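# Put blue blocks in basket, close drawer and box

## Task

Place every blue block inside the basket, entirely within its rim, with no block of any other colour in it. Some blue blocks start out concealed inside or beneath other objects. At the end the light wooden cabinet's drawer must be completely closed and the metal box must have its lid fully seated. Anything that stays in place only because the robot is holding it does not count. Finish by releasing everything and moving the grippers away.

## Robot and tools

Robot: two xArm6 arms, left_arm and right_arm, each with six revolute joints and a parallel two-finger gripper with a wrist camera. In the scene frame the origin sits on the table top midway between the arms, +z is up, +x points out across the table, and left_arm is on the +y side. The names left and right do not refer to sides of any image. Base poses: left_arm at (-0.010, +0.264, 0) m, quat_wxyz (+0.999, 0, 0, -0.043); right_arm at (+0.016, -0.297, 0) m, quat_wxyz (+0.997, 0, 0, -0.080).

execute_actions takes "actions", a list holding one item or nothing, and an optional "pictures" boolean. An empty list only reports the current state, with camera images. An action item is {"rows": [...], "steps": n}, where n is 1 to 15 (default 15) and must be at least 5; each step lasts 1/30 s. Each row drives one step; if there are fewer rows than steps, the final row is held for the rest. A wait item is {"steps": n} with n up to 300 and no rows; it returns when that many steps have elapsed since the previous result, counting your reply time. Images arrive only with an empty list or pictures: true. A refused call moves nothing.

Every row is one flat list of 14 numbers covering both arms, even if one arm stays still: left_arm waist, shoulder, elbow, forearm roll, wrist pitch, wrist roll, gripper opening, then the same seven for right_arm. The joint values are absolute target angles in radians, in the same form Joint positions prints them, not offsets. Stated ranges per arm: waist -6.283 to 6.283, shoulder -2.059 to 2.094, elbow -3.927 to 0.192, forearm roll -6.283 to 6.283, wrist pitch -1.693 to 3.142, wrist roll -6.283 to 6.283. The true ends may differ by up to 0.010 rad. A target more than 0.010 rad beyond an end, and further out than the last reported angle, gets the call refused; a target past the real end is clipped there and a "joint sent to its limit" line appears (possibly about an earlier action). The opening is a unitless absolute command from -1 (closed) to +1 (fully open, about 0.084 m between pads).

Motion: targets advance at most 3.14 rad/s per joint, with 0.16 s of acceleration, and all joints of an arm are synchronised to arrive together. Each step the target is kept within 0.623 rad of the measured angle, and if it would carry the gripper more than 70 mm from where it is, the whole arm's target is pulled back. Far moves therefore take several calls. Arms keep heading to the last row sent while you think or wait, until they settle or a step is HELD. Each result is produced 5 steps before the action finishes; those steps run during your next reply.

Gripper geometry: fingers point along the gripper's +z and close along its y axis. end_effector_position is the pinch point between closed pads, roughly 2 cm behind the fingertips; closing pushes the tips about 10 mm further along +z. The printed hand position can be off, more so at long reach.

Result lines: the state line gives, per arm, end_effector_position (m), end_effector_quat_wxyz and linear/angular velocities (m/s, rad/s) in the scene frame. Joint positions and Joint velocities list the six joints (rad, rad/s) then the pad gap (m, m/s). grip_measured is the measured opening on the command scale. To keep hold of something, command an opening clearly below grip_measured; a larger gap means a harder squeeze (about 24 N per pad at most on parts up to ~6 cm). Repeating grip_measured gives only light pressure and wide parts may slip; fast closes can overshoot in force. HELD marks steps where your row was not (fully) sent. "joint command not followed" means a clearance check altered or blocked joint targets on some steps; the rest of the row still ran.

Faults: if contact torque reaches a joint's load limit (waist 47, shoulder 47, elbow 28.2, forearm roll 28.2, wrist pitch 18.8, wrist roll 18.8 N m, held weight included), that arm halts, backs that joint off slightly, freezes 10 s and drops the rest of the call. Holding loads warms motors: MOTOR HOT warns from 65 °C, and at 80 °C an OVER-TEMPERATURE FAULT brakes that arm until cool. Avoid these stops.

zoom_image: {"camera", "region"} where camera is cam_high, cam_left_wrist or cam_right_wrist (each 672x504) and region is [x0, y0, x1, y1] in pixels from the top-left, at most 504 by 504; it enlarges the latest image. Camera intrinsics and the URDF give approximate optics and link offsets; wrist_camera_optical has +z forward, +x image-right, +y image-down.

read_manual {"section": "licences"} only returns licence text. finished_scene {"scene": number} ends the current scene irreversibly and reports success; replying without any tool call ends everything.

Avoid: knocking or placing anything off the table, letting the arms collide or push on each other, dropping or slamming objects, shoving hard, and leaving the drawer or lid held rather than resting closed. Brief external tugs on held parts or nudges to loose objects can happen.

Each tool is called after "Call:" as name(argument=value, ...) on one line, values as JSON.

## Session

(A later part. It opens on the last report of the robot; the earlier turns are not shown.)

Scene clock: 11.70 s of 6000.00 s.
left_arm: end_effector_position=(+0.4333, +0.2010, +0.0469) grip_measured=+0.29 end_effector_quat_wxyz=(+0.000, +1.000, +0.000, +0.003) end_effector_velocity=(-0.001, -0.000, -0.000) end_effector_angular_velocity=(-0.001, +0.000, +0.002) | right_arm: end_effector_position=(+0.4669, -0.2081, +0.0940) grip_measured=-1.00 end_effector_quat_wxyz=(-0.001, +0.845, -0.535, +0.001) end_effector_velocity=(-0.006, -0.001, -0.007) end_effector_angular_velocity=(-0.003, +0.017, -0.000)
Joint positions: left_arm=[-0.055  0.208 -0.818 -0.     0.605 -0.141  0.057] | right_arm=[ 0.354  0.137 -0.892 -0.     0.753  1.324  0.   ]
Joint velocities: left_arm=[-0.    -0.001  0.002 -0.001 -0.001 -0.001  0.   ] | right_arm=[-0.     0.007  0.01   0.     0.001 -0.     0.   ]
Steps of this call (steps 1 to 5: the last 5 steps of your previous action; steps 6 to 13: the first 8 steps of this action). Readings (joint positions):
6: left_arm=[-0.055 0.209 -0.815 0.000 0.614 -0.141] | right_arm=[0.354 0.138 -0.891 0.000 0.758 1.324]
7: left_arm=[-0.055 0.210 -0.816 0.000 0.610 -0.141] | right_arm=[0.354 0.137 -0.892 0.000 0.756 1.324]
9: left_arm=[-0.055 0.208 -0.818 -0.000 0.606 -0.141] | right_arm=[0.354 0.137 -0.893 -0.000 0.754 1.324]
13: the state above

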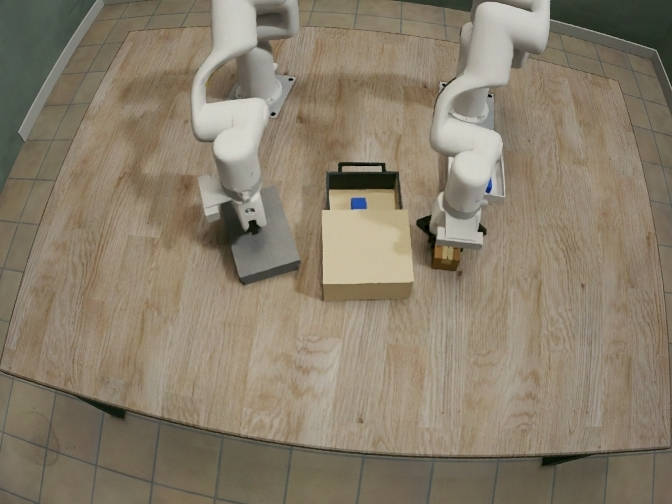

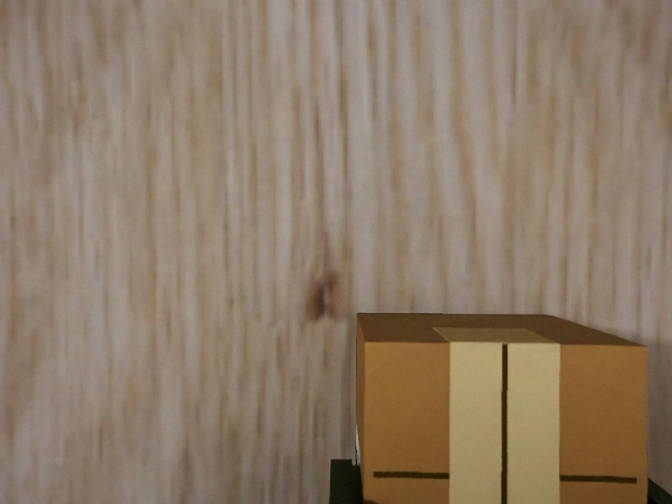

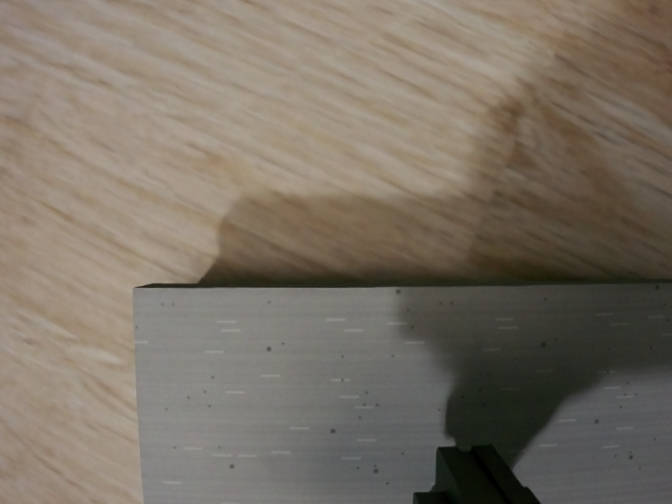

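Call:
execute_actions(actions=[{"rows":[[-0.055,0.19,-0.826,0,0.636,-0.141,-0.1,0.354,0.138,-0.8915,0,0.753,1.324,0],[-0.055,0.165,-0.838,0,0.673,-0.141,-0.1,0.354,0.138,-0.8915,0,0.753,1.324,0],[-0.055,0.14,-0.852,0,0.712,-0.141,-0.1,0.354,0.138,-0.8915,0,0.753,1.324,0],[-0.055,0.115,-0.867,0,0.752,-0.141,-0.1,0.354,0.138,-0.8915,0,0.753,1.324,0],[-0.055,0.095,-0.88,0,0.785,-0.141,-0.1,0.358,0.142,-0.885,0,0.743,1.328,0],[-0.055,0.08,-0.89,0,0.81,-0.141,-0.1,0.361,0.147,-0.878,0,0.731,1.331,0],[-0.055,0.08,-0.89,0,0.81,-0.141,-0.1,0.363,0.152,-0.872,0,0.72,1.333,0],[-0.03,0.08,-0.89,0,0.81,-0.141,-0.1,0.363,0.156,-0.868,0,0.712,1.333,0],[0.35,0.08,-0.89,0,0.81,-0.141,-0.1,0.363,0.158,-0.865,0,0.707,1.333,0]],"steps":15}])

Call:
execute_actions(actions=[{"rows":[[0.35,0.08,-0.89,0,0.81,-0.141,-0.1,0.363,0.158,-0.865,0,0.707,1.333,-0.2],[0.35,0.08,-0.89,0,0.81,-0.141,-0.1,0.363,0.158,-0.865,0,0.707,1.333,-0.4],[0.35,0.08,-0.89,0,0.81,-0.141,-0.1,0.363,0.158,-0.865,0,0.707,1.333,-0.55],[0.35,0.08,-0.89,0,0.81,-0.141,-0.1,0.363,0.158,-0.865,0,0.707,1.333,-0.7],[0.35,0.08,-0.89,0,0.81,-0.141,-0.1,0.363,0.158,-0.865,0,0.707,1.333,-1],[0.35,0.095,-0.88,0,0.785,-0.141,-0.1,0.363,0.158,-0.865,0,0.707,1.333,-1],[0.35,0.115,-0.867,0,0.752,-0.141,-0.1,0.363,0.158,-0.865,0,0.707,1.333,-1],[0.35,0.14,-0.852,0,0.712,-0.141,-0.1,0.363,0.158,-0.865,0,0.707,1.333,-1],[0.35,0.16,-0.841,0,0.681,-0.141,-0.1,0.363,0.158,-0.865,0,0.707,1.333,-1],[0.35,0.175,-0.834,0,0.659,-0.141,-0.1,0.363,0.158,-0.865,0,0.707,1.333,-1],[0.35,0.187,-0.828,0,0.641,-0.141,-0.1,0.363,0.158,-0.865,0,0.707,1.333,-1],[0.35,0.196,-0.823,0,0.627,-0.141,-0.1,0.363,0.158,-0.865,0,0.707,1.333,-1],[0.35,0.202,-0.82,0,0.618,-0.141,-0.1,0.363,0.158,-0.865,0,0.707,1.333,-1],[0.35,0.206,-0.818,0,0.612,-0.141,-0.1,0.363,0.158,-0.865,0,0.707,1.333,-1]],"steps":15}], pictures=true)

Scene clock: 12.87 s of 6000.00 s.
left_arm: end_effector_position=(+0.4425, +0.2066, +0.1139) grip_measured=+0.29 end_effector_quat_wxyz=(+0.001, +1.000, +0.008, +0.005) end_effector_velocity=(+0.054, +0.267, +0.075) end_effector_angular_velocity=(-0.009, -0.062, +0.594) | right_arm: end_effector_position=(+0.4625, -0.2052, +0.0820) grip_measured=-0.01 end_effector_quat_wxyz=(+0.000, +0.845, -0.535, -0.000) end_effector_velocity=(-0.045, +0.003, -0.097) end_effector_angular_velocity=(-0.015, +0.075, +0.003)
Joint positions: left_arm=[-0.04   0.084 -0.89  -0.     0.795 -0.141  0.057] | right_arm=[ 0.362  0.153 -0.872  0.     0.719  1.332  0.044]
Joint velocities: left_arm=[ 0.595 -0.117 -0.086 -0.001  0.141  0.001  0.   ] | right_arm=[ 0.026  0.121  0.158  0.    -0.202  0.023 -0.   ]
Steps of this call (steps 1 to 5: the last 5 steps of your previous action; steps 6 to 15: the robot went on to your last target; steps 16 to 25: nothing new was sent; steps 26 to 35: the first 10 steps of this action). Readings (joint positions):
26: left_arm=[-0.055 0.209 -0.817 0.000 0.604 -0.141] | right_arm=[0.354 0.138 -0.892 -0.000 0.753 1.324]
27: left_arm=[-0.055 0.208 -0.818 0.000 0.609 -0.141] | right_arm=[0.354 0.138 -0.892 -0.000 0.753 1.324]
29: left_arm=[-0.055 0.190 -0.822 0.000 0.649 -0.141] | right_arm=[0.354 0.138 -0.892 0.000 0.753 1.324]
33: left_arm=[-0.055 0.107 -0.873 -0.000 0.769 -0.141] | right_arm=[0.359 0.144 -0.883 -0.000 0.736 1.329]
35: the state above

Scene clock: 13.37 s of 6000.00 s.
left_arm: end_effector_position=(+0.4284, +0.3817, +0.0954) grip_measured=+0.29 end_effector_quat_wxyz=(-0.000, +0.980, +0.200, +0.003) end_effector_velocity=(-0.037, -0.014, -0.306) end_effector_angular_velocity=(-0.017, +0.063, -0.008) | right_arm: end_effector_position=(+0.4618, -0.2050, +0.0783) grip_measured=-0.61 end_effector_quat_wxyz=(-0.000, +0.845, -0.535, +0.000) end_effector_velocity=(-0.000, -0.000, -0.001) end_effector_angular_velocity=(-0.001, +0.001, +0.000)
Joint positions: left_arm=[ 0.348  0.116 -0.868 -0.     0.746 -0.141  0.057] | right_arm=[ 0.363  0.158 -0.865 -0.     0.707  1.333  0.017]
Joint velocities: left_arm=[-0.008  0.541  0.334 -0.    -0.81  -0.    -0.   ] | right_arm=[-0.     0.001  0.    -0.001  0.     0.     0.   ]
Steps of this call (steps 1 to 5: the last 5 steps of your previous action; steps 6 to 15: the first 10 steps of this action). Readings (joint positions):
6: left_arm=[0.176 0.085 -0.886 -0.000 0.803 -0.141] | right_arm=[0.363 0.158 -0.865 -0.000 0.707 1.333]
7: left_arm=[0.212 0.085 -0.887 0.000 0.805 -0.141] | right_arm=[0.363 0.158 -0.866 -0.000 0.707 1.333]
9: left_arm=[0.283 0.083 -0.888 0.000 0.807 -0.141] | right_arm=[0.363 0.158 -0.866 -0.000 0.707 1.333]
13: left_arm=[0.347 0.088 -0.885 0.000 0.792 -0.141] | right_arm=[0.363 0.158 -0.865 -0.000 0.707 1.333]
15: the state above

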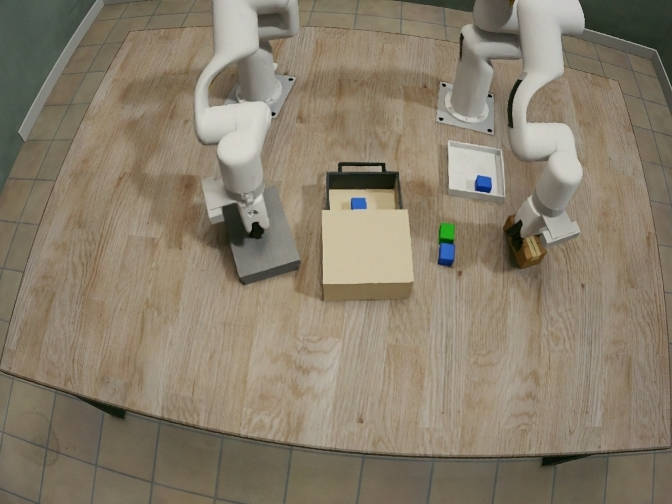

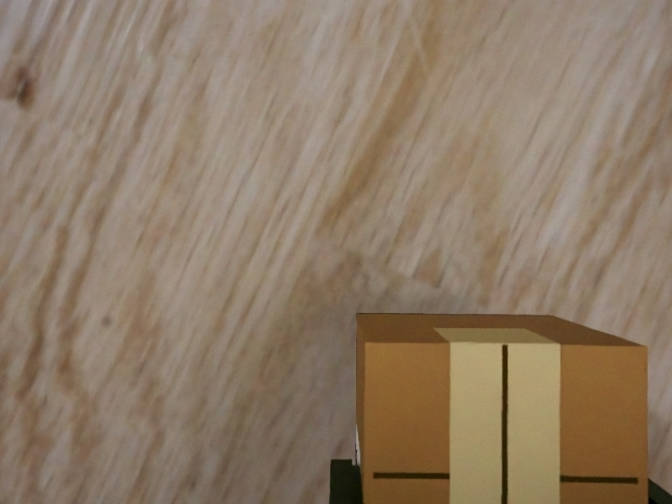

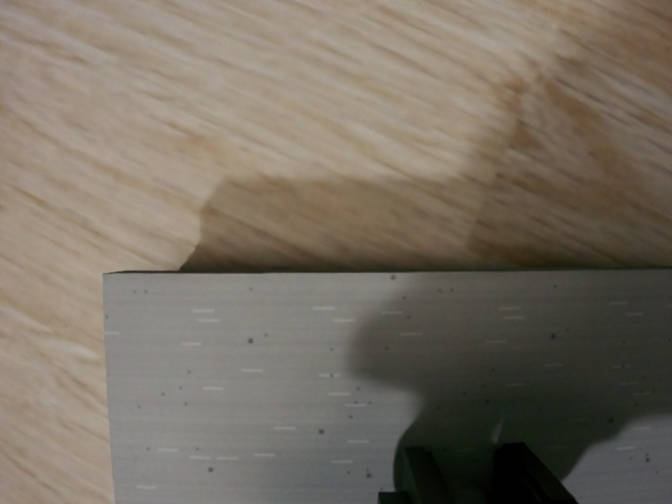

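Call:
execute_actions(actions=[{"rows":[[0.35,0.206,-0.818,0,0.612,-0.141,0.8,0.363,0.153,-0.867,0,0.714,1.333,-1],[0.35,0.206,-0.818,0,0.612,-0.141,0.8,0.363,0.146,-0.87,0,0.724,1.333,-1],[0.35,0.206,-0.818,0,0.612,-0.141,0.8,0.363,0.137,-0.874,0,0.737,1.333,-1],[0.35,0.175,-0.834,0,0.659,-0.141,0.8,0.363,0.126,-0.879,0,0.753,1.333,-1],[0.35,0.14,-0.852,0,0.712,-0.141,0.8,0.363,0.114,-0.884,0,0.77,1.333,-1],[0.35,0.115,-0.867,0,0.752,-0.141,0.8,0.363,0.102,-0.89,0,0.788,1.333,-1],[0.35,0.08,-0.89,0,0.81,-0.141,0.8,0.363,0.09,-0.896,0,0.806,1.333,-1],[0.35,0.08,-0.89,0,0.81,-0.141,0.8,0.363,0.079,-0.901,0,0.822,1.333,-1],[0.35,0.08,-0.89,0,0.81,-0.141,0.8,0.36,0.069,-0.906,0,0.837,1.33,-1],[-0.047,0.128,-0.968,0,0.84,-0.133,0.6,0.35,0.062,-0.91,0,0.848,1.32,-1],[-0.047,0.128,-0.968,0,0.84,-0.133,0.6,0.335,0.058,-0.912,0,0.854,1.305,-1],[-0.047,0.128,-0.968,0,0.84,-0.133,0.6,0.315,0.058,-0.912,0,0.854,1.285,-1],[-0.047,0.128,-0.968,0,0.84,-0.133,0.6,0.29,0.058,-0.912,0,0.854,1.26,-1],[-0.047,0.128,-0.968,0,0.84,-0.133,0.6,0.26,0.058,-0.912,0,0.854,1.23,-1],[-0.047,0.128,-0.968,0,0.84,-0.133,0.6,0.23,0.058,-0.912,0,0.854,1.2,-1]],"steps":15}])

Call:
execute_actions(actions=[{"rows":[[-0.047,0.128,-0.968,0,0.84,-0.133,0.6,0.2,0.058,-0.912,0,0.854,1.17,-1],[-0.047,0.128,-0.968,0,0.84,-0.133,0.6,0.17,0.058,-0.912,0,0.854,1.14,-1],[-0.047,0.128,-0.968,0,0.84,-0.133,0.6,0.14,0.058,-0.912,0,0.854,1.11,-1],[-0.047,0.128,-0.968,0,0.84,-0.133,0.6,0.11,0.058,-0.912,0,0.854,1.08,-1],[-0.047,0.128,-0.968,0,0.84,-0.133,0.6,0.08,0.058,-0.912,0,0.854,1.05,-1],[-0.047,0.128,-0.968,0,0.84,-0.133,0.6,0.05,0.058,-0.912,0,0.854,1.02,-1],[-0.047,0.128,-0.968,0,0.84,-0.133,0.6,0.02,0.058,-0.912,0,0.854,0.99,-1],[-0.047,0.128,-0.968,0,0.84,-0.133,0.6,-0.01,0.058,-0.912,0,0.854,0.96,-1],[-0.047,0.128,-0.968,0,0.84,-0.133,0.6,-0.04,0.058,-0.912,0,0.854,0.93,-1],[-0.047,0.128,-0.968,0,0.84,-0.133,0.6,-0.07,0.058,-0.912,0,0.854,0.9,-1],[-0.047,0.128,-0.968,0,0.84,-0.133,0.6,-0.1,0.058,-0.912,0,0.854,0.87,-1],[-0.047,0.128,-0.968,0,0.84,-0.133,0.6,-0.125,0.058,-0.912,0,0.854,0.845,-1],[-0.047,0.128,-0.968,0,0.84,-0.133,0.6,-0.145,0.058,-0.912,0,0.854,0.825,-1],[-0.047,0.128,-0.968,0,0.84,-0.133,0.6,-0.16,0.058,-0.912,0,0.854,0.81,-1],[-0.047,0.128,-0.968,0,0.84,-0.133,0.6,-0.17,0.058,-0.912,0,0.854,0.8,-1]],"steps":15}])

Call:
execute_actions(actions=[{"steps":5}], pictures=true)

Scene clock: 14.60 s of 6000.00 s.
left_arm: end_effector_position=(+0.4284, +0.3826, +0.1022) grip_measured=+0.74 end_effector_quat_wxyz=(-0.000, +0.980, +0.201, +0.002) end_effector_velocity=(+0.110, +0.022, +0.385) end_effector_angular_velocity=(+0.084, -0.309, -0.017) | right_arm: end_effector_position=(+0.4622, -0.2050, +0.1132) grip_measured=-0.61 end_effector_quat_wxyz=(-0.000, +0.845, -0.535, +0.000) end_effector_velocity=(+0.015, -0.009, +0.190) end_effector_angular_velocity=(+0.012, -0.055, +0.013)
Joint positions: left_arm=[ 0.35   0.104 -0.877 -0.     0.768 -0.141  0.074] | right_arm=[ 0.363  0.089 -0.896  0.     0.807  1.332  0.017]
Joint velocities: left_arm=[-0.016 -0.61  -0.442 -0.     0.731  0.001 -0.145] | right_arm=[-0.027 -0.345 -0.182  0.001  0.472 -0.04  -0.   ]
Steps of this call (steps 1 to 5: the last 5 steps of your previous action; steps 6 to 27: the robot went on to your last target; steps 28 to 37: the first 10 steps of this action). Readings (joint positions):
28: left_arm=[0.350 0.206 -0.818 0.000 0.612 -0.141] | right_arm=[0.363 0.158 -0.865 -0.000 0.707 1.333]
29: left_arm=[0.350 0.206 -0.818 0.000 0.612 -0.141] | right_arm=[0.363 0.157 -0.865 0.000 0.709 1.333]
31: left_arm=[0.350 0.206 -0.818 0.000 0.612 -0.141] | right_arm=[0.363 0.151 -0.866 0.000 0.722 1.333]
35: left_arm=[0.350 0.154 -0.844 0.000 0.701 -0.141] | right_arm=[0.363 0.113 -0.884 0.000 0.775 1.333]
37: the state above

Scene clock: 15.10 s of 6000.00 s.
left_arm: end_effector_position=(+0.4573, +0.2024, +0.1196) grip_measured=+0.59 end_effector_quat_wxyz=(-0.000, +1.000, +0.001, -0.000) end_effector_velocity=(-0.001, -0.016, +0.002) end_effector_angular_velocity=(+0.002, +0.006, -0.036) | right_arm: end_effector_position=(+0.4666, -0.3578, +0.1296) grip_measured=-0.61 end_effector_quat_wxyz=(+0.000, +0.844, -0.536, -0.000) end_effector_velocity=(-0.054, -0.402, +0.002) end_effector_angular_velocity=(+0.001, -0.004, -0.001)
Joint positions: left_arm=[-0.045  0.128 -0.967 -0.     0.839 -0.133  0.069] | right_arm=[ 0.025  0.058 -0.912 -0.     0.854  0.996  0.017]
Joint velocities: left_arm=[-0.034  0.004 -0.014  0.002  0.016  0.001 -0.   ] | right_arm=[-0.893 -0.003 -0.002  0.002  0.002 -0.893 -0.   ]
Steps of this call (steps 1 to 5: the last 5 steps of your previous action; steps 6 to 15: the first 10 steps of this action). Readings (joint positions):
6: left_arm=[0.186 0.107 -0.919 -0.000 0.809 -0.138] | right_arm=[0.286 0.058 -0.912 0.000 0.852 1.255]
7: left_arm=[0.152 0.110 -0.927 -0.000 0.814 -0.137] | right_arm=[0.260 0.059 -0.912 0.000 0.853 1.229]
9: left_arm=[0.082 0.116 -0.941 -0.000 0.823 -0.136] | right_arm=[0.203 0.059 -0.911 -0.000 0.854 1.174]
13: left_arm=[-0.033 0.127 -0.964 -0.000 0.837 -0.133] | right_arm=[0.085 0.059 -0.912 -0.000 0.854 1.056]
15: the state above

Scene clock: 15.27 s of 6000.00 s.
left_arm: end_effector_position=(+0.4575, +0.2025, +0.1197) grip_measured=+0.59 end_effector_quat_wxyz=(-0.000, +1.000, +0.001, -0.000) end_effector_velocity=(+0.001, -0.003, +0.002) end_effector_angular_velocity=(-0.000, -0.004, -0.007) | right_arm: end_effector_position=(+0.4533, -0.4215, +0.1297) grip_measured=-0.61 end_effector_quat_wxyz=(+0.000, +0.844, -0.536, -0.000) end_effector_velocity=(-0.090, -0.312, -0.000) end_effector_angular_velocity=(-0.000, +0.002, -0.018)
Joint positions: left_arm=[-0.045  0.128 -0.967  0.     0.84  -0.133  0.069] | right_arm=[-0.118  0.058 -0.912 -0.     0.854  0.854  0.017]
Joint velocities: left_arm=[-0.006 -0.001 -0.004  0.     0.001  0.001 -0.   ] | right_arm=[-0.713 -0.001  0.001 -0.001  0.002 -0.694  0.   ]
Kept back: nothing.
Steps of this call (steps 1 to 5: the last 5 steps of your previous action). Readings (joint positions):
1: left_arm=[-0.045 0.128 -0.967 -0.000 0.840 -0.133] | right_arm=[-0.004 0.058 -0.912 -0.000 0.854 0.966]
2: left_arm=[-0.045 0.128 -0.967 0.000 0.840 -0.133] | right_arm=[-0.034 0.058 -0.912 -0.000 0.854 0.936]
4: left_arm=[-0.045 0.128 -0.967 0.000 0.840 -0.133] | right_arm=[-0.092 0.058 -0.912 -0.000 0.854 0.879]
5: the state above

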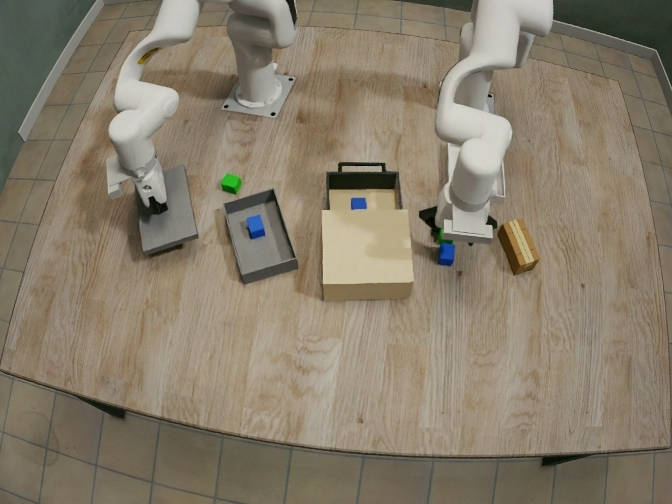

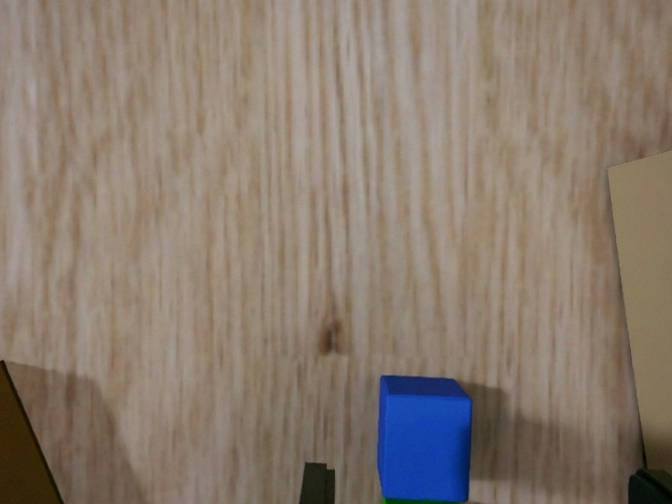

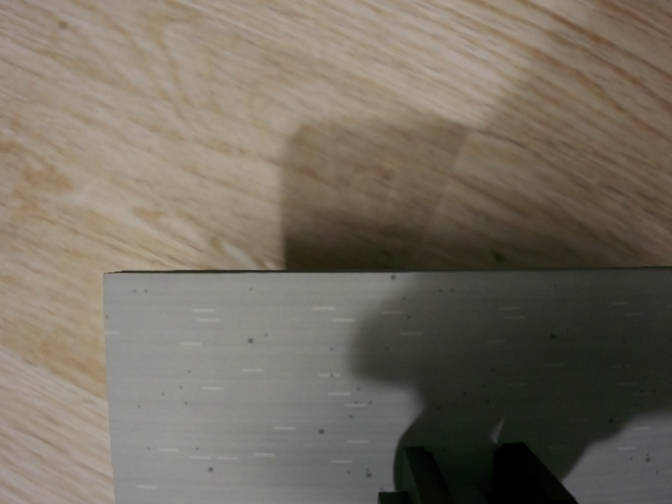

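Call:
execute_actions(actions=[{"rows":[[-0.0465,0.155,-0.955,0,0.8,-0.133,0.4,-0.17,0.058,-0.912,0,0.854,0.8,-1],[-0.0465,0.185,-0.942,0,0.757,-0.133,0.4,-0.17,0.058,-0.912,0,0.854,0.8,-1],[-0.0465,0.215,-0.93,0,0.715,-0.133,0.4,-0.17,0.058,-0.912,0,0.854,0.8,-1],[-0.0465,0.243,-0.921,0,0.678,-0.133,0.4,-0.17,0.058,-0.912,0,0.854,0.8,-1],[-0.0465,0.268,-0.913,0,0.645,-0.133,0.4,-0.17,0.058,-0.912,0,0.854,0.8,-1],[-0.0465,0.288,-0.908,0,0.62,-0.133,0.4,-0.17,0.058,-0.912,0,0.854,0.8,-1],[-0.0465,0.302,-0.904,0,0.602,-0.133,0.4,-0.17,0.058,-0.912,0,0.854,0.8,-1],[-0.0465,0.312,-0.902,0,0.59,-0.133,0.4,-0.17,0.058,-0.912,0,0.854,0.8,-1],[-0.0465,0.312,-0.902,0,0.59,-0.133,0.4,-0.17,0.058,-0.912,0,0.854,0.8,-1],[-0.0465,0.312,-0.902,0,0.59,-0.133,0.2,-0.17,0.058,-0.912,0,0.854,0.8,-1],[-0.0465,0.312,-0.902,0,0.59,-0.133,0,-0.17,0.058,-0.912,0,0.854,0.8,-1],[-0.0465,0.312,-0.902,0,0.59,-0.133,-0.2,-0.17,0.058,-0.912,0,0.854,0.8,-1],[-0.0465,0.312,-0.902,0,0.59,-0.133,-0.35,-0.17,0.058,-0.912,0,0.854,0.8,-1],[-0.0465,0.312,-0.902,0,0.59,-0.133,-0.65,-0.17,0.058,-0.912,0,0.854,0.8,-1]],"steps":15}])

Call:
execute_actions(actions=[{"rows":[[-0.0465,0.312,-0.902,0,0.59,-0.133,-0.65,-0.17,0.058,-0.912,0,0.854,0.8,-1],[-0.0465,0.288,-0.908,0,0.62,-0.133,-0.65,-0.17,0.058,-0.912,0,0.854,0.8,-1],[-0.0465,0.243,-0.921,0,0.678,-0.133,-0.65,-0.17,0.058,-0.912,0,0.854,0.8,-1],[-0.0465,0.215,-0.93,0,0.715,-0.133,-0.65,-0.17,0.058,-0.912,0,0.854,0.8,-1],[-0.0465,0.185,-0.942,0,0.757,-0.133,-0.65,-0.17,0.058,-0.912,0,0.854,0.8,-1],[-0.0465,0.155,-0.955,0,0.8,-0.133,-0.65,-0.17,0.058,-0.912,0,0.854,0.8,-1],[-0.0465,0.155,-0.955,0,0.8,-0.133,-0.65,-0.17,0.058,-0.912,0,0.854,0.8,-1],[0.2595,-0.727,-0.137,0,0.864,0.1735,-0.65,-0.17,0.058,-0.912,0,0.854,0.8,-1]],"steps":15}])

Call:
execute_actions(actions=[{"steps":21}], pictures=true)

Scene clock: 16.50 s of 6000.00 s.
left_arm: end_effector_position=(+0.4513, +0.2024, +0.0326) grip_measured=+0.34 end_effector_quat_wxyz=(-0.001, +1.000, +0.000, -0.006) end_effector_velocity=(-0.040, +0.005, -0.192) end_effector_angular_velocity=(+0.010, +0.072, -0.003) | right_arm: end_effector_position=(+0.4463, -0.4442, +0.1298) grip_measured=-0.61 end_effector_quat_wxyz=(+0.000, +0.845, -0.535, +0.000) end_effector_velocity=(-0.000, -0.000, -0.000) end_effector_angular_velocity=(-0.000, +0.001, +0.000)
Joint positions: left_arm=[-0.047  0.299 -0.902  0.     0.616 -0.133  0.058] | right_arm=[-0.17   0.058 -0.912 -0.     0.854  0.8    0.017]
Joint velocities: left_arm=[-0.001  0.394  0.124  0.001 -0.445  0.    -0.16 ] | right_arm=[-0. -0.  0. -0.  0.  0. -0.]
Steps of this call (steps 1 to 27: the robot went on to your last target; steps 28 to 37: the first 10 steps of this action). Readings (joint positions):
28: left_arm=[-0.047 0.128 -0.968 -0.000 0.840 -0.133] | right_arm=[-0.170 0.058 -0.912 0.000 0.854 0.800]
29: left_arm=[-0.047 0.130 -0.967 -0.000 0.835 -0.133] | right_arm=[-0.170 0.058 -0.912 0.000 0.854 0.800]
31: left_arm=[-0.047 0.155 -0.958 -0.000 0.791 -0.133] | right_arm=[-0.170 0.058 -0.912 0.000 0.854 0.800]
35: left_arm=[-0.047 0.259 -0.915 0.000 0.662 -0.133] | right_arm=[-0.170 0.058 -0.912 0.000 0.854 0.800]
37: the state above

Scene clock: 17.00 s of 6000.00 s.
left_arm: end_effector_position=(+0.4603, +0.2047, +0.1096) grip_measured=-0.31 end_effector_quat_wxyz=(+0.002, +1.000, -0.001, +0.013) end_effector_velocity=(-0.072, +0.140, +0.293) end_effector_angular_velocity=(-0.037, -0.342, -0.045) | right_arm: end_effector_position=(+0.4463, -0.4442, +0.1298) grip_measured=-0.61 end_effector_quat_wxyz=(+0.000, +0.845, -0.535, +0.000) end_effector_velocity=(-0.000, +0.000, +0.000) end_effector_angular_velocity=(+0.001, -0.000, -0.001)
Joint positions: left_arm=[-0.039  0.138 -0.94  -0.     0.777 -0.123  0.031] | right_arm=[-0.17   0.058 -0.912  0.     0.854  0.8    0.017]
Joint velocities: left_arm=[ 0.275 -1.017  0.446 -0.003  0.227  0.322  0.   ] | right_arm=[-0.    -0.001  0.     0.001  0.    -0.    -0.   ]
Steps of this call (steps 1 to 5: the last 5 steps of your previous action; steps 6 to 15: the first 10 steps of this action). Readings (joint positions):
6: left_arm=[-0.046 0.310 -0.904 -0.000 0.590 -0.133] | right_arm=[-0.170 0.058 -0.912 0.000 0.854 0.800]
7: left_arm=[-0.046 0.310 -0.904 -0.000 0.590 -0.133] | right_arm=[-0.170 0.058 -0.912 -0.000 0.854 0.800]
9: left_arm=[-0.047 0.299 -0.904 0.000 0.610 -0.133] | right_arm=[-0.170 0.058 -0.912 -0.000 0.854 0.800]
13: left_arm=[-0.046 0.198 -0.939 -0.000 0.739 -0.133] | right_arm=[-0.170 0.058 -0.912 0.000 0.854 0.800]
15: the state above

Scene clock: 17.70 s of 6000.00 s.
left_arm: end_effector_position=(+0.2243, +0.3047, +0.1003) grip_measured=-0.31 end_effector_quat_wxyz=(+0.000, +1.000, +0.000, -0.001) end_effector_velocity=(+0.006, +0.005, +0.010) end_effector_angular_velocity=(+0.009, -0.054, -0.013) | right_arm: end_effector_position=(+0.4463, -0.4442, +0.1298) grip_measured=-0.61 end_effector_quat_wxyz=(+0.000, +0.845, -0.535, +0.000) end_effector_velocity=(+0.000, +0.000, +0.000) end_effector_angular_velocity=(+0.000, -0.001, -0.000)
Joint positions: left_arm=[ 0.258 -0.722 -0.14   0.     0.864  0.172  0.031] | right_arm=[-0.17   0.058 -0.912 -0.     0.854  0.8    0.017]
Joint velocities: left_arm=[ 0.015 -0.059  0.013 -0.    -0.009  0.028  0.   ] | right_arm=[ 0.    -0.    -0.     0.001 -0.001 -0.    -0.   ]
Kept back: nothing.
Steps of this call (steps 1 to 5: the last 5 steps of your previous action; steps 6 to 21: the robot went on to your last target). Readings (joint positions):
1: left_arm=[-0.026 0.102 -0.915 -0.000 0.781 -0.109] | right_arm=[-0.170 0.058 -0.912 -0.000 0.854 0.800]
2: left_arm=[-0.005 0.062 -0.874 -0.000 0.784 -0.088] | right_arm=[-0.170 0.058 -0.912 0.000 0.854 0.800]
4: left_arm=[0.037 -0.021 -0.780 0.000 0.796 -0.050] | right_arm=[-0.170 0.058 -0.912 -0.000 0.854 0.800]
8: left_arm=[0.102 -0.203 -0.603 0.000 0.816 0.014] | right_arm=[-0.170 0.058 -0.912 -0.000 0.854 0.800]
21: the state above

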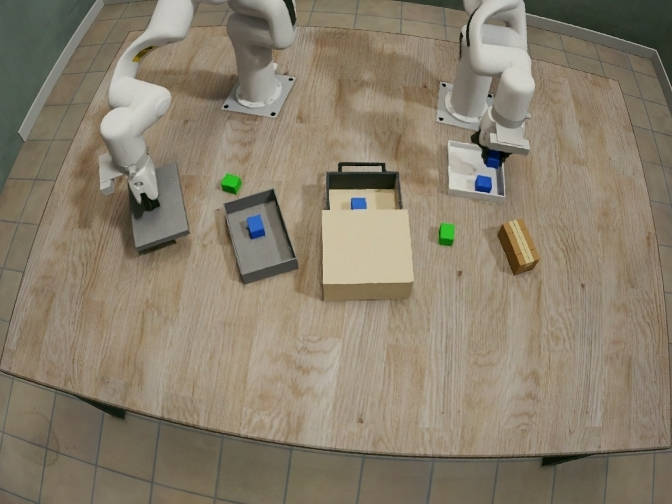

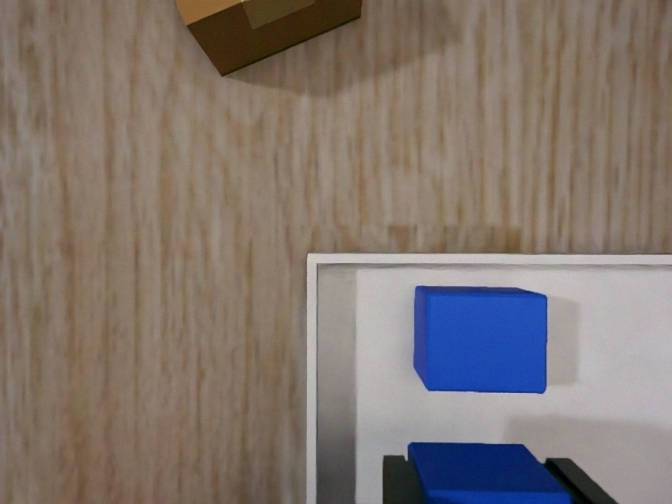

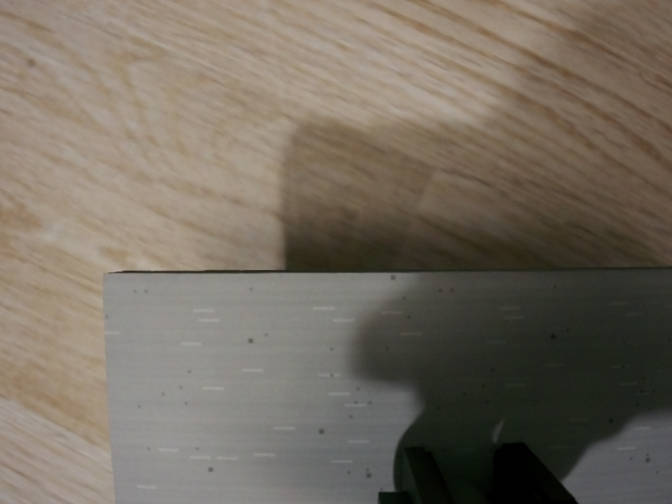

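Call:
execute_actions(actions=[{"rows":[[0.2595,-0.71,-0.117,0,0.827,0.1735,-0.65,-0.17,0.058,-0.912,0,0.854,0.8,-1],[0.2595,-0.69,-0.101,0,0.791,0.1735,-0.65,-0.17,0.058,-0.912,0,0.854,0.8,-1],[0.2595,-0.662,-0.09,0,0.752,0.1735,-0.65,-0.17,0.058,-0.912,0,0.854,0.8,-1],[0.2595,-0.632,-0.08,0,0.712,0.1735,-0.65,-0.17,0.058,-0.912,0,0.854,0.8,-1],[0.2595,-0.595,-0.073,0,0.668,0.1735,-0.65,-0.17,0.058,-0.912,0,0.854,0.8,-1],[0.2595,-0.56,-0.067,0,0.627,0.1735,-0.65,-0.17,0.058,-0.912,0,0.854,0.8,-1],[0.2595,-0.525,-0.062,0,0.587,0.1735,-0.65,-0.17,0.058,-0.912,0,0.854,0.8,-1],[0.2595,-0.498,-0.058,0,0.556,0.1735,-0.65,-0.17,0.058,-0.912,0,0.854,0.8,-1],[0.2595,-0.48,-0.056,0,0.536,0.1735,-0.65,-0.17,0.058,-0.912,0,0.854,0.8,-1],[0.2595,-0.471,-0.055,0,0.526,0.1735,-0.65,-0.17,0.058,-0.912,0,0.854,0.8,-1],[0.2595,-0.471,-0.055,0,0.526,0.1735,-0.65,-0.17,0.058,-0.912,0,0.854,0.8,-1],[0.2595,-0.471,-0.055,0,0.526,0.1735,-0.65,-0.17,0.058,-0.912,0,0.854,0.8,-1],[0.2595,-0.471,-0.055,0,0.526,0.1735,-0.08,-0.17,0.058,-0.912,0,0.854,0.8,-1]],"steps":15}])

Call:
execute_actions(actions=[{"rows":[[0.2595,-0.471,-0.055,0,0.526,0.1735,-0.08,-0.17,0.058,-0.912,0,0.854,0.8,-1],[0.2595,-0.525,-0.062,0,0.587,0.1735,-0.08,-0.17,0.058,-0.912,0,0.854,0.8,-1],[0.2595,-0.58,-0.07,0,0.65,0.1735,-0.08,-0.17,0.058,-0.912,0,0.854,0.8,-1],[0.2595,-0.632,-0.08,0,0.712,0.1735,-0.08,-0.17,0.058,-0.912,0,0.854,0.8,-1],[0.2595,-0.69,-0.101,0,0.791,0.1735,-0.08,-0.17,0.058,-0.912,0,0.854,0.8,-1],[0.2595,-0.727,-0.137,0,0.864,0.1735,-0.08,-0.17,0.058,-0.912,0,0.854,0.8,-1],[0.2595,-0.727,-0.137,0,0.864,0.1735,-0.08,-0.17,0.058,-0.912,0,0.854,0.8,-1],[0.2,-0.7,-0.25,0,0.95,0.1,-0.08,-0.17,0.058,-0.912,0,0.854,0.8,-1],[-0.7285,0.744,-1.953,0,1.209,-1.2545,0.4,-0.17,0.058,-0.912,0,0.854,0.8,-1]],"steps":15}])

Call:
execute_actions(actions=[{"steps":45}], pictures=true)

Scene clock: 18.90 s of 6000.00 s.
left_arm: end_effector_position=(+0.2193, +0.3042, +0.0492) grip_measured=-0.31 end_effector_quat_wxyz=(+0.000, +1.000, +0.000, -0.002) end_effector_velocity=(-0.012, -0.003, -0.184) end_effector_angular_velocity=(-0.005, +0.028, -0.002) | right_arm: end_effector_position=(+0.4463, -0.4442, +0.1298) grip_measured=-0.61 end_effector_quat_wxyz=(+0.000, +0.845, -0.535, +0.000) end_effector_velocity=(-0.000, +0.000, -0.001) end_effector_angular_velocity=(+0.001, +0.001, -0.001)
Joint positions: left_arm=[ 0.259 -0.541 -0.065  0.     0.608  0.173  0.031] | right_arm=[-0.17   0.058 -0.912 -0.     0.854  0.8    0.017]
Joint velocities: left_arm=[-0.003  0.906  0.149 -0.    -1.026 -0.    -0.   ] | right_arm=[-0.     0.001  0.     0.     0.     0.     0.   ]
Steps of this call (steps 1 to 26: the robot went on to your last target; steps 27 to 36: the first 10 steps of this action). Readings (joint positions):
27: left_arm=[0.259 -0.727 -0.137 -0.000 0.864 0.173] | right_arm=[-0.170 0.058 -0.912 0.000 0.854 0.800]
28: left_arm=[0.260 -0.725 -0.135 -0.000 0.858 0.173] | right_arm=[-0.170 0.058 -0.912 -0.000 0.854 0.800]
30: left_arm=[0.260 -0.706 -0.119 -0.000 0.819 0.174] | right_arm=[-0.170 0.058 -0.912 0.000 0.854 0.800]
34: left_arm=[0.260 -0.605 -0.077 0.000 0.683 0.173] | right_arm=[-0.170 0.058 -0.912 -0.000 0.854 0.800]
36: the state above

Scene clock: 19.40 s of 6000.00 s.
left_arm: end_effector_position=(+0.2292, +0.3042, +0.0977) grip_measured=+0.10 end_effector_quat_wxyz=(-0.000, +1.000, +0.002, +0.003) end_effector_velocity=(+0.221, -0.046, +0.411) end_effector_angular_velocity=(+0.033, -0.206, +0.088) | right_arm: end_effector_position=(+0.4463, -0.4442, +0.1298) grip_measured=-0.61 end_effector_quat_wxyz=(+0.000, +0.845, -0.535, +0.000) end_effector_velocity=(-0.000, -0.000, -0.000) end_effector_angular_velocity=(+0.000, +0.001, +0.000)
Joint positions: left_arm=[ 0.252 -0.695 -0.145  0.     0.834  0.163  0.048] | right_arm=[-0.17   0.058 -0.912  0.     0.854  0.8    0.017]
Joint velocities: left_arm=[-0.338 -0.357 -1.096  0.     1.243 -0.427  0.168] | right_arm=[-0.     0.001  0.     0.    -0.    -0.     0.   ]
Steps of this call (steps 1 to 5: the last 5 steps of your previous action; steps 6 to 15: the first 10 steps of this action). Readings (joint positions):
6: left_arm=[0.259 -0.473 -0.056 -0.000 0.529 0.174] | right_arm=[-0.170 0.058 -0.912 0.000 0.854 0.800]
7: left_arm=[0.259 -0.472 -0.055 -0.000 0.528 0.173] | right_arm=[-0.170 0.058 -0.912 -0.000 0.854 0.800]
9: left_arm=[0.259 -0.487 -0.057 0.000 0.547 0.173] | right_arm=[-0.170 0.058 -0.912 -0.000 0.854 0.800]
13: left_arm=[0.260 -0.639 -0.092 0.000 0.734 0.173] | right_arm=[-0.170 0.058 -0.912 -0.000 0.854 0.800]
15: the state above

Scene clock: 20.90 s of 6000.00 s.
left_arm: end_effector_position=(+0.4401, -0.2118, +0.1398) grip_measured=+0.39 end_effector_quat_wxyz=(-0.001, +0.976, +0.219, -0.000) end_effector_velocity=(+0.005, -0.002, +0.006) end_effector_angular_velocity=(-0.011, -0.010, +0.012) | right_arm: end_effector_position=(+0.4463, -0.4442, +0.1298) grip_measured=-0.61 end_effector_quat_wxyz=(+0.000, +0.845, -0.535, +0.000) end_effector_velocity=(+0.000, +0.000, +0.000) end_effector_angular_velocity=(+0.000, -0.001, -0.000)
Joint positions: left_arm=[-0.727  0.743 -1.951  0.     1.209 -1.254  0.061] | right_arm=[-0.17   0.058 -0.912 -0.     0.854  0.8    0.017]
Joint velocities: left_arm=[ 0.004  0.003 -0.018 -0.001  0.001 -0.008  0.   ] | right_arm=[ 0.    -0.    -0.     0.001 -0.    -0.    -0.   ]
Kept back: nothing.
Steps of this call (steps 1 to 5: the last 5 steps of your previous action; steps 6 to 45: the robot went on to your last target). Readings (joint positions):
1: left_arm=[0.235 -0.697 -0.186 0.000 0.869 0.142] | right_arm=[-0.170 0.058 -0.912 -0.000 0.854 0.800]
2: left_arm=[0.203 -0.679 -0.233 0.000 0.894 0.107] | right_arm=[-0.170 0.058 -0.912 -0.000 0.854 0.800]
4: left_arm=[0.108 -0.588 -0.326 0.000 0.940 0.014] | right_arm=[-0.170 0.058 -0.912 -0.000 0.854 0.800]
8: left_arm=[-0.070 -0.406 -0.501 -0.000 1.016 -0.162] | right_arm=[-0.170 0.058 -0.912 0.000 0.854 0.800]
45: the state above

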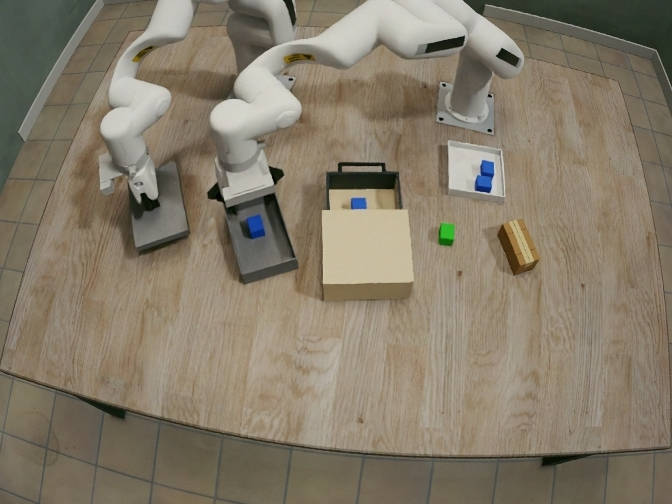

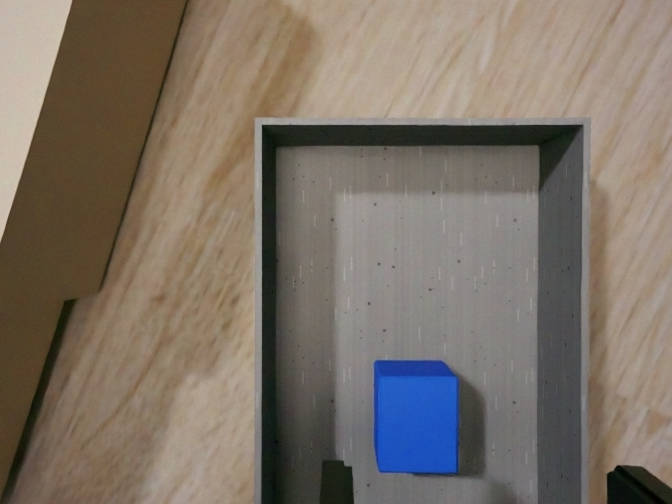

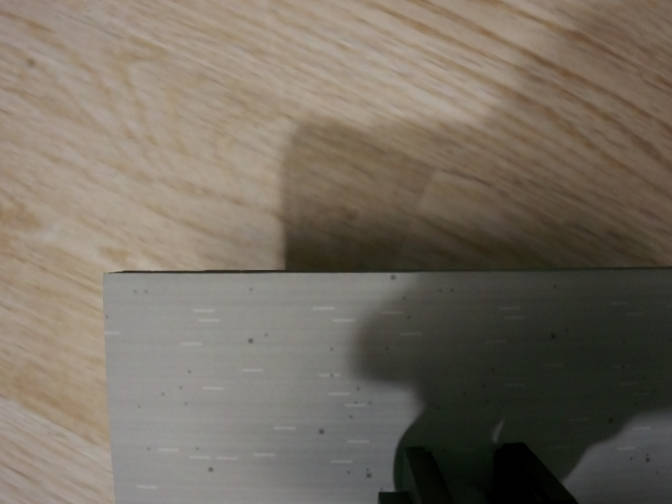

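Call:
execute_actions(actions=[{"rows":[[-0.7285,0.752,-1.927,0,1.175,-1.2545,0.15,-0.17,0.058,-0.912,0,0.854,0.8,-1],[-0.7285,0.762,-1.906,0,1.144,-1.2545,0.15,-0.17,0.058,-0.912,0,0.854,0.8,-1],[-0.7285,0.774,-1.889,0,1.115,-1.2545,0.15,-0.17,0.058,-0.912,0,0.854,0.8,-1],[-0.7285,0.787,-1.874,0,1.087,-1.2545,0.15,-0.17,0.058,-0.912,0,0.854,0.8,-1],[-0.7285,0.803,-1.864,0,1.061,-1.2545,0.15,-0.17,0.058,-0.912,0,0.854,0.8,-1],[-0.7285,0.819,-1.856,0,1.037,-1.2545,0.15,-0.17,0.058,-0.912,0,0.854,0.8,-1],[-0.7285,0.833,-1.85,0,1.017,-1.2545,0.15,-0.17,0.058,-0.912,0,0.854,0.8,-1],[-0.7285,0.844,-1.847,0,1.003,-1.2545,0.15,-0.17,0.058,-0.912,0,0.854,0.8,-1],[-0.7285,0.852,-1.845,0,0.993,-1.2545,0.15,-0.17,0.058,-0.912,0,0.854,0.8,-1],[-0.7285,0.858,-1.843,0,0.985,-1.2545,0.15,-0.17,0.058,-0.912,0,0.854,0.8,-1],[-0.7285,0.858,-1.843,0,0.985,-1.2545,0.15,-0.17,0.058,-0.912,0,0.854,0.8,-1],[-0.7285,0.858,-1.843,0,0.985,-1.2545,0,-0.17,0.058,-0.912,0,0.854,0.8,-1],[-0.7285,0.858,-1.843,0,0.985,-1.2545,-0.2,-0.17,0.058,-0.912,0,0.854,0.8,-1],[-0.7285,0.858,-1.843,0,0.985,-1.2545,-0.35,-0.17,0.058,-0.912,0,0.854,0.8,-1],[-0.7285,0.858,-1.843,0,0.985,-1.2545,-0.65,-0.17,0.058,-0.912,0,0.854,0.8,-1]],"steps":15}])

Call:
execute_actions(actions=[{"rows":[[-0.7285,0.858,-1.843,0,0.985,-1.2545,-0.65,-0.17,0.058,-0.912,0,0.854,0.8,-1],[-0.7285,0.858,-1.843,0,0.985,-1.2545,-0.65,-0.17,0.058,-0.912,0,0.854,0.8,-1],[-0.7285,0.844,-1.847,0,1.003,-1.2545,-0.65,-0.17,0.058,-0.912,0,0.854,0.8,-1],[-0.7285,0.825,-1.853,0,1.028,-1.2545,-0.65,-0.17,0.058,-0.912,0,0.854,0.8,-1],[-0.7285,0.803,-1.864,0,1.061,-1.2545,-0.65,-0.17,0.058,-0.912,0,0.854,0.8,-1],[-0.7285,0.787,-1.874,0,1.087,-1.2545,-0.65,-0.17,0.058,-0.912,0,0.854,0.8,-1],[-0.7285,0.76,-1.88,0,1.12,-1.2545,-0.65,-0.17,0.058,-0.912,0,0.854,0.8,-1],[-0.7285,0.73,-1.88,0,1.15,-1.2545,-0.65,-0.17,0.058,-0.912,0,0.854,0.8,-1],[-0.7285,0.70,-1.88,0,1.18,-1.2545,-0.65,-0.17,0.058,-0.912,0,0.854,0.8,-1],[-0.72,0.67,-1.86,0,1.19,-1.24,-0.65,-0.17,0.058,-0.912,0,0.854,0.8,-1],[-0.5,0.2,-1.35,0,1.15,-0.85,-0.65,-0.17,0.058,-0.912,0,0.854,0.8,-1]],"steps":15}])

Call:
execute_actions(actions=[{"rows":[[-0.5,0.2,-1.35,0,1.15,-0.85,-0.65,-0.17,0.058,-0.912,0,0.854,0.8,-1],[-0.5,0.2,-1.35,0,1.15,-0.85,-0.65,-0.17,0.058,-0.912,0,0.854,0.8,-1],[-0.5,0.2,-1.35,0,1.15,-0.85,-0.65,-0.16,0.058,-0.912,0,0.854,0.81,-1],[-0.5,0.2,-1.35,0,1.15,-0.85,-0.65,-0.145,0.058,-0.912,0,0.854,0.825,-1],[-0.3,-0.2,-0.85,0,1.05,-0.5,-0.65,-0.125,0.058,-0.912,0,0.854,0.845,-1],[-0.3,-0.2,-0.85,0,1.05,-0.5,-0.65,-0.1,0.058,-0.912,0,0.854,0.87,-1],[-0.3,-0.2,-0.85,0,1.05,-0.5,-0.65,-0.075,0.058,-0.912,0,0.854,0.895,-1],[-0.3,-0.2,-0.85,0,1.05,-0.5,-0.65,-0.05,0.058,-0.912,0,0.854,0.92,-1],[-0.3,-0.2,-0.85,0,1.05,-0.5,-0.65,-0.025,0.058,-0.912,0,0.854,0.945,-1],[-0.3,-0.2,-0.85,0,1.05,-0.5,-0.65,0,0.058,-0.912,0,0.854,0.97,-1],[-0.3,-0.2,-0.85,0,1.05,-0.5,-0.65,0.025,0.058,-0.912,0,0.854,0.995,-1],[-0.3,-0.2,-0.85,0,1.05,-0.5,-0.65,0.05,0.058,-0.912,0,0.854,1.02,-1],[-0.3,-0.2,-0.85,0,1.05,-0.5,-0.65,0.075,0.058,-0.912,0,0.854,1.045,-1],[-0.3,-0.2,-0.85,0,1.05,-0.5,-0.65,0.1,0.058,-0.912,0,0.854,1.07,-1],[-0.3,-0.2,-0.85,0,1.05,-0.5,-0.65,0.125,0.058,-0.912,0,0.854,1.095,-1]],"steps":15}])

Call:
execute_actions(actions=[{"rows":[[0.021,-0.727,-0.137,0,0.864,-0.065,-0.65,0.15,0.058,-0.912,0,0.854,1.12,-1],[0.021,-0.727,-0.137,0,0.864,-0.065,-0.65,0.175,0.058,-0.912,0,0.854,1.145,-1],[0.021,-0.727,-0.137,0,0.864,-0.065,-0.65,0.2,0.058,-0.912,0,0.854,1.17,-1],[0.021,-0.727,-0.137,0,0.864,-0.065,-0.65,0.225,0.058,-0.912,0,0.854,1.195,-1],[0.021,-0.727,-0.137,0,0.864,-0.065,-0.65,0.25,0.058,-0.912,0,0.854,1.22,-1],[0.021,-0.727,-0.137,0,0.864,-0.065,-0.65,0.275,0.058,-0.912,0,0.854,1.245,-1],[0.021,-0.727,-0.137,0,0.864,-0.065,-0.65,0.3,0.058,-0.912,0,0.854,1.27,-1],[0.021,-0.727,-0.137,0,0.864,-0.065,-0.65,0.32,0.058,-0.912,0,0.854,1.29,-1],[0.021,-0.727,-0.137,0,0.864,-0.065,-0.65,0.337,0.062,-0.91,0,0.848,1.307,-1],[0.021,-0.727,-0.137,0,0.864,-0.065,-0.65,0.35,0.069,-0.906,0,0.837,1.32,-1],[0.021,-0.727,-0.137,0,0.864,-0.065,-0.65,0.358,0.079,-0.901,0,0.822,1.328,-1],[0.021,-0.727,-0.137,0,0.864,-0.065,-0.65,0.363,0.09,-0.896,0,0.806,1.333,-1]],"steps":15}])

Call:
execute_actions(actions=[{"steps":17}], pictures=true)

Scene clock: 22.70 s of 6000.00 s.
left_arm: end_effector_position=(+0.4371, -0.2102, +0.0509) grip_measured=+0.14 end_effector_quat_wxyz=(-0.004, +0.976, +0.218, -0.003) end_effector_velocity=(-0.018, +0.020, -0.305) end_effector_angular_velocity=(+0.059, +0.055, -0.001) | right_arm: end_effector_position=(+0.4463, -0.4442, +0.1298) grip_measured=-0.61 end_effector_quat_wxyz=(+0.000, +0.845, -0.535, +0.000) end_effector_velocity=(-0.000, -0.000, -0.000) end_effector_angular_velocity=(-0.001, +0.000, +0.001)
Joint positions: left_arm=[-0.729  0.835 -1.849  0.     1.025 -1.255  0.05 ] | right_arm=[-0.17   0.058 -0.912 -0.     0.854  0.8    0.017]
Joint velocities: left_arm=[-0.     0.41   0.187  0.001 -0.517  0.001 -0.   ] | right_arm=[-0.     0.    -0.    -0.002 -0.     0.    -0.   ]
Steps of this call (steps 1 to 15: the robot went on to your last target; steps 16 to 44: nothing new was sent; steps 45 to 54: the first 10 steps of this action). Readings (joint positions):
45: left_arm=[-0.728 0.744 -1.953 -0.000 1.209 -1.255] | right_arm=[-0.170 0.058 -0.912 0.000 0.854 0.800]
46: left_arm=[-0.728 0.744 -1.950 -0.000 1.204 -1.255] | right_arm=[-0.170 0.058 -0.912 0.000 0.854 0.800]
48: left_arm=[-0.728 0.750 -1.929 -0.000 1.167 -1.254] | right_arm=[-0.170 0.058 -0.912 -0.000 0.854 0.800]
52: left_arm=[-0.728 0.804 -1.867 0.000 1.067 -1.254] | right_arm=[-0.170 0.058 -0.912 0.000 0.854 0.800]
54: the state above

Scene clock: 23.20 s of 6000.00 s.
left_arm: end_effector_position=(+0.4374, -0.2105, +0.1039) grip_measured=-0.31 end_effector_quat_wxyz=(-0.000, +0.976, +0.218, -0.000) end_effector_velocity=(-0.020, +0.023, +0.527) end_effector_angular_velocity=(-0.090, -0.085, -0.001) | right_arm: end_effector_position=(+0.4463, -0.4442, +0.1298) grip_measured=-0.61 end_effector_quat_wxyz=(+0.000, +0.845, -0.535, +0.000) end_effector_velocity=(+0.000, +0.000, +0.000) end_effector_angular_velocity=(+0.000, -0.000, +0.000)
Joint positions: left_arm=[-0.729  0.76  -1.875 -0.     1.116 -1.254  0.031] | right_arm=[-0.17   0.058 -0.912 -0.     0.854  0.8    0.017]
Joint velocities: left_arm=[ 0.002 -0.817 -0.135 -0.     0.828  0.003 -0.   ] | right_arm=[ 0. -0. -0.  0.  0. -0.  0.]
Steps of this call (steps 1 to 5: the last 5 steps of your previous action; steps 6 to 15: the first 10 steps of this action). Readings (joint positions):
6: left_arm=[-0.729 0.858 -1.844 -0.000 0.986 -1.254] | right_arm=[-0.170 0.058 -0.912 -0.000 0.854 0.800]
7: left_arm=[-0.728 0.856 -1.845 -0.000 0.985 -1.254] | right_arm=[-0.170 0.058 -0.912 -0.000 0.854 0.800]
9: left_arm=[-0.728 0.854 -1.846 -0.000 0.989 -1.254] | right_arm=[-0.170 0.058 -0.912 0.000 0.854 0.800]
13: left_arm=[-0.729 0.807 -1.861 0.000 1.061 -1.255] | right_arm=[-0.170 0.058 -0.912 0.000 0.854 0.800]
15: the state above

Scene clock: 23.70 s of 6000.00 s.
left_arm: end_effector_position=(+0.4360, -0.0256, +0.2156) grip_measured=-0.31 end_effector_quat_wxyz=(+0.007, +0.991, +0.130, +0.008) end_effector_velocity=(-0.132, +0.438, +0.019) end_effector_angular_velocity=(+0.057, +0.051, -0.427) | right_arm: end_effector_position=(+0.4584, -0.4025, +0.1299) grip_measured=-0.61 end_effector_quat_wxyz=(-0.000, +0.844, -0.536, +0.000) end_effector_velocity=(+0.076, +0.316, +0.001) end_effector_angular_velocity=(+0.000, -0.003, +0.024)
Joint positions: left_arm=[-0.49   0.191 -1.336  0.     1.123 -0.837  0.031] | right_arm=[-0.075  0.058 -0.912 -0.     0.854  0.896  0.017]
Joint velocities: left_arm=[ 0.556 -1.154  1.438 -0.002 -0.211  0.984 -0.   ] | right_arm=[ 0.715 -0.001 -0.001  0.001 -0.     0.691 -0.   ]
Steps of this call (steps 1 to 5: the last 5 steps of your previous action; steps 6 to 15: the first 10 steps of this action). Readings (joint positions):
6: left_arm=[-0.662 0.547 -1.725 -0.000 1.159 -1.134] | right_arm=[-0.170 0.058 -0.912 0.000 0.854 0.800]
7: left_arm=[-0.642 0.509 -1.681 0.000 1.159 -1.103] | right_arm=[-0.170 0.058 -0.912 0.000 0.854 0.800]
9: left_arm=[-0.606 0.431 -1.597 0.000 1.157 -1.039] | right_arm=[-0.168 0.058 -0.912 -0.000 0.854 0.803]
13: left_arm=[-0.528 0.270 -1.428 0.000 1.139 -0.903] | right_arm=[-0.119 0.058 -0.912 -0.000 0.854 0.852]
15: the state above

Scene clock: 24.20 s of 6000.00 s.
left_arm: end_effector_position=(+0.3432, +0.1737, +0.1959) grip_measured=-0.31 end_effector_quat_wxyz=(+0.010, +0.999, +0.040, +0.033) end_effector_velocity=(-0.308, +0.270, -0.251) end_effector_angular_velocity=(+0.108, +0.221, -0.223) | right_arm: end_effector_position=(+0.4667, -0.2353, +0.1297) grip_measured=-0.61 end_effector_quat_wxyz=(-0.000, +0.845, -0.535, +0.000) end_effector_velocity=(-0.034, +0.302, -0.010) end_effector_angular_velocity=(+0.004, -0.023, +0.015)
Joint positions: left_arm=[-0.164 -0.403 -0.632  0.     0.966 -0.33   0.031] | right_arm=[ 0.296  0.058 -0.912  0.     0.853  1.265  0.017]
Joint velocities: left_arm=[ 0.508 -0.886  1.403 -0.001 -0.277  0.734  0.   ] | right_arm=[ 0.667  0.022  0.01   0.    -0.055  0.652  0.   ]
Steps of this call (steps 1 to 5: the last 5 steps of your previous action; steps 6 to 15: the first 10 steps of this action). Readings (joint positions):
6: left_arm=[-0.377 -0.040 -1.047 0.000 1.080 -0.637] | right_arm=[0.074 0.058 -0.912 0.000 0.854 1.043]
7: left_arm=[-0.356 -0.080 -1.000 -0.000 1.071 -0.600] | right_arm=[0.098 0.058 -0.912 0.000 0.854 1.068]
9: left_arm=[-0.300 -0.165 -0.914 -0.000 1.041 -0.520] | right_arm=[0.148 0.058 -0.912 0.000 0.854 1.117]
13: left_arm=[-0.201 -0.338 -0.728 0.000 0.986 -0.383] | right_arm=[0.248 0.058 -0.912 0.000 0.854 1.217]
15: the state above

Scene clock: 24.77 s of 6000.00 s.
left_arm: end_effector_position=(+0.2281, +0.2482, +0.1013) grip_measured=-0.31 end_effector_quat_wxyz=(+0.000, +1.000, -0.000, +0.001) end_effector_velocity=(-0.004, +0.001, -0.003) end_effector_angular_velocity=(+0.001, +0.004, -0.006) | right_arm: end_effector_position=(+0.4622, -0.2052, +0.1129) grip_measured=-0.61 end_effector_quat_wxyz=(-0.000, +0.844, -0.536, +0.000) end_effector_velocity=(-0.001, +0.001, -0.002) end_effector_angular_velocity=(-0.001, +0.004, +0.003)
Joint positions: left_arm=[ 0.02  -0.726 -0.141 -0.     0.864 -0.066  0.031] | right_arm=[ 0.362  0.09  -0.896 -0.     0.806  1.333  0.017]
Joint velocities: left_arm=[ 0.003 -0.007  0.013  0.001 -0.003  0.008 -0.   ] | right_arm=[ 0.003  0.002  0.001 -0.     0.001  0.001 -0.   ]
Kept back: nothing.
Steps of this call (steps 1 to 5: the last 5 steps of your previous action; steps 6 to 17: the robot went on to your last target). Readings (joint positions):
1: left_arm=[-0.147 -0.432 -0.586 0.000 0.957 -0.306] | right_arm=[0.316 0.060 -0.911 0.000 0.849 1.285]
2: left_arm=[-0.130 -0.461 -0.540 0.000 0.948 -0.281] | right_arm=[0.334 0.065 -0.909 0.000 0.841 1.302]
4: left_arm=[-0.096 -0.521 -0.448 0.000 0.929 -0.232] | right_arm=[0.354 0.080 -0.902 0.000 0.819 1.322]
8: left_arm=[-0.028 -0.641 -0.265 -0.000 0.891 -0.134] | right_arm=[0.361 0.091 -0.894 -0.000 0.808 1.332]
17: the state above

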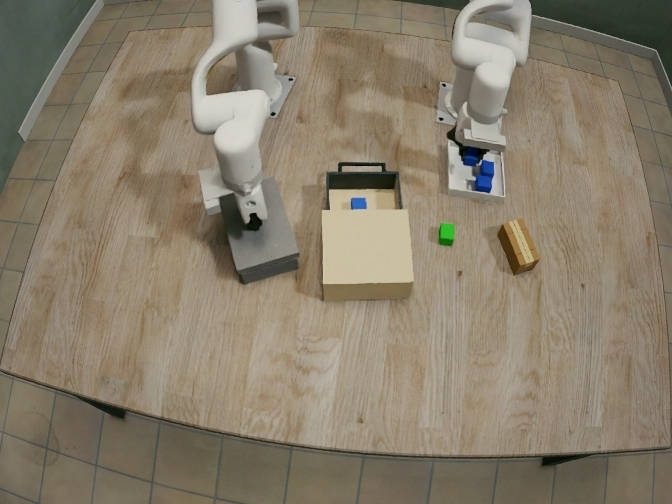

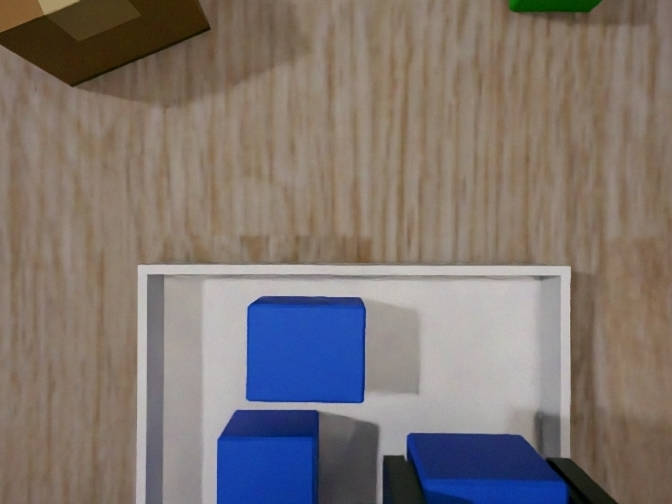

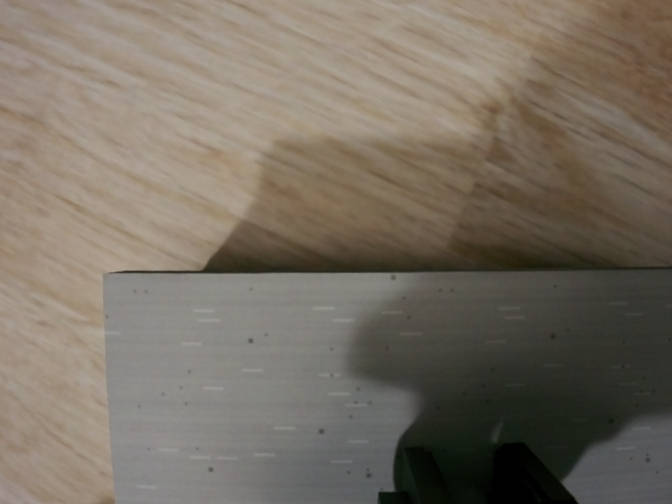

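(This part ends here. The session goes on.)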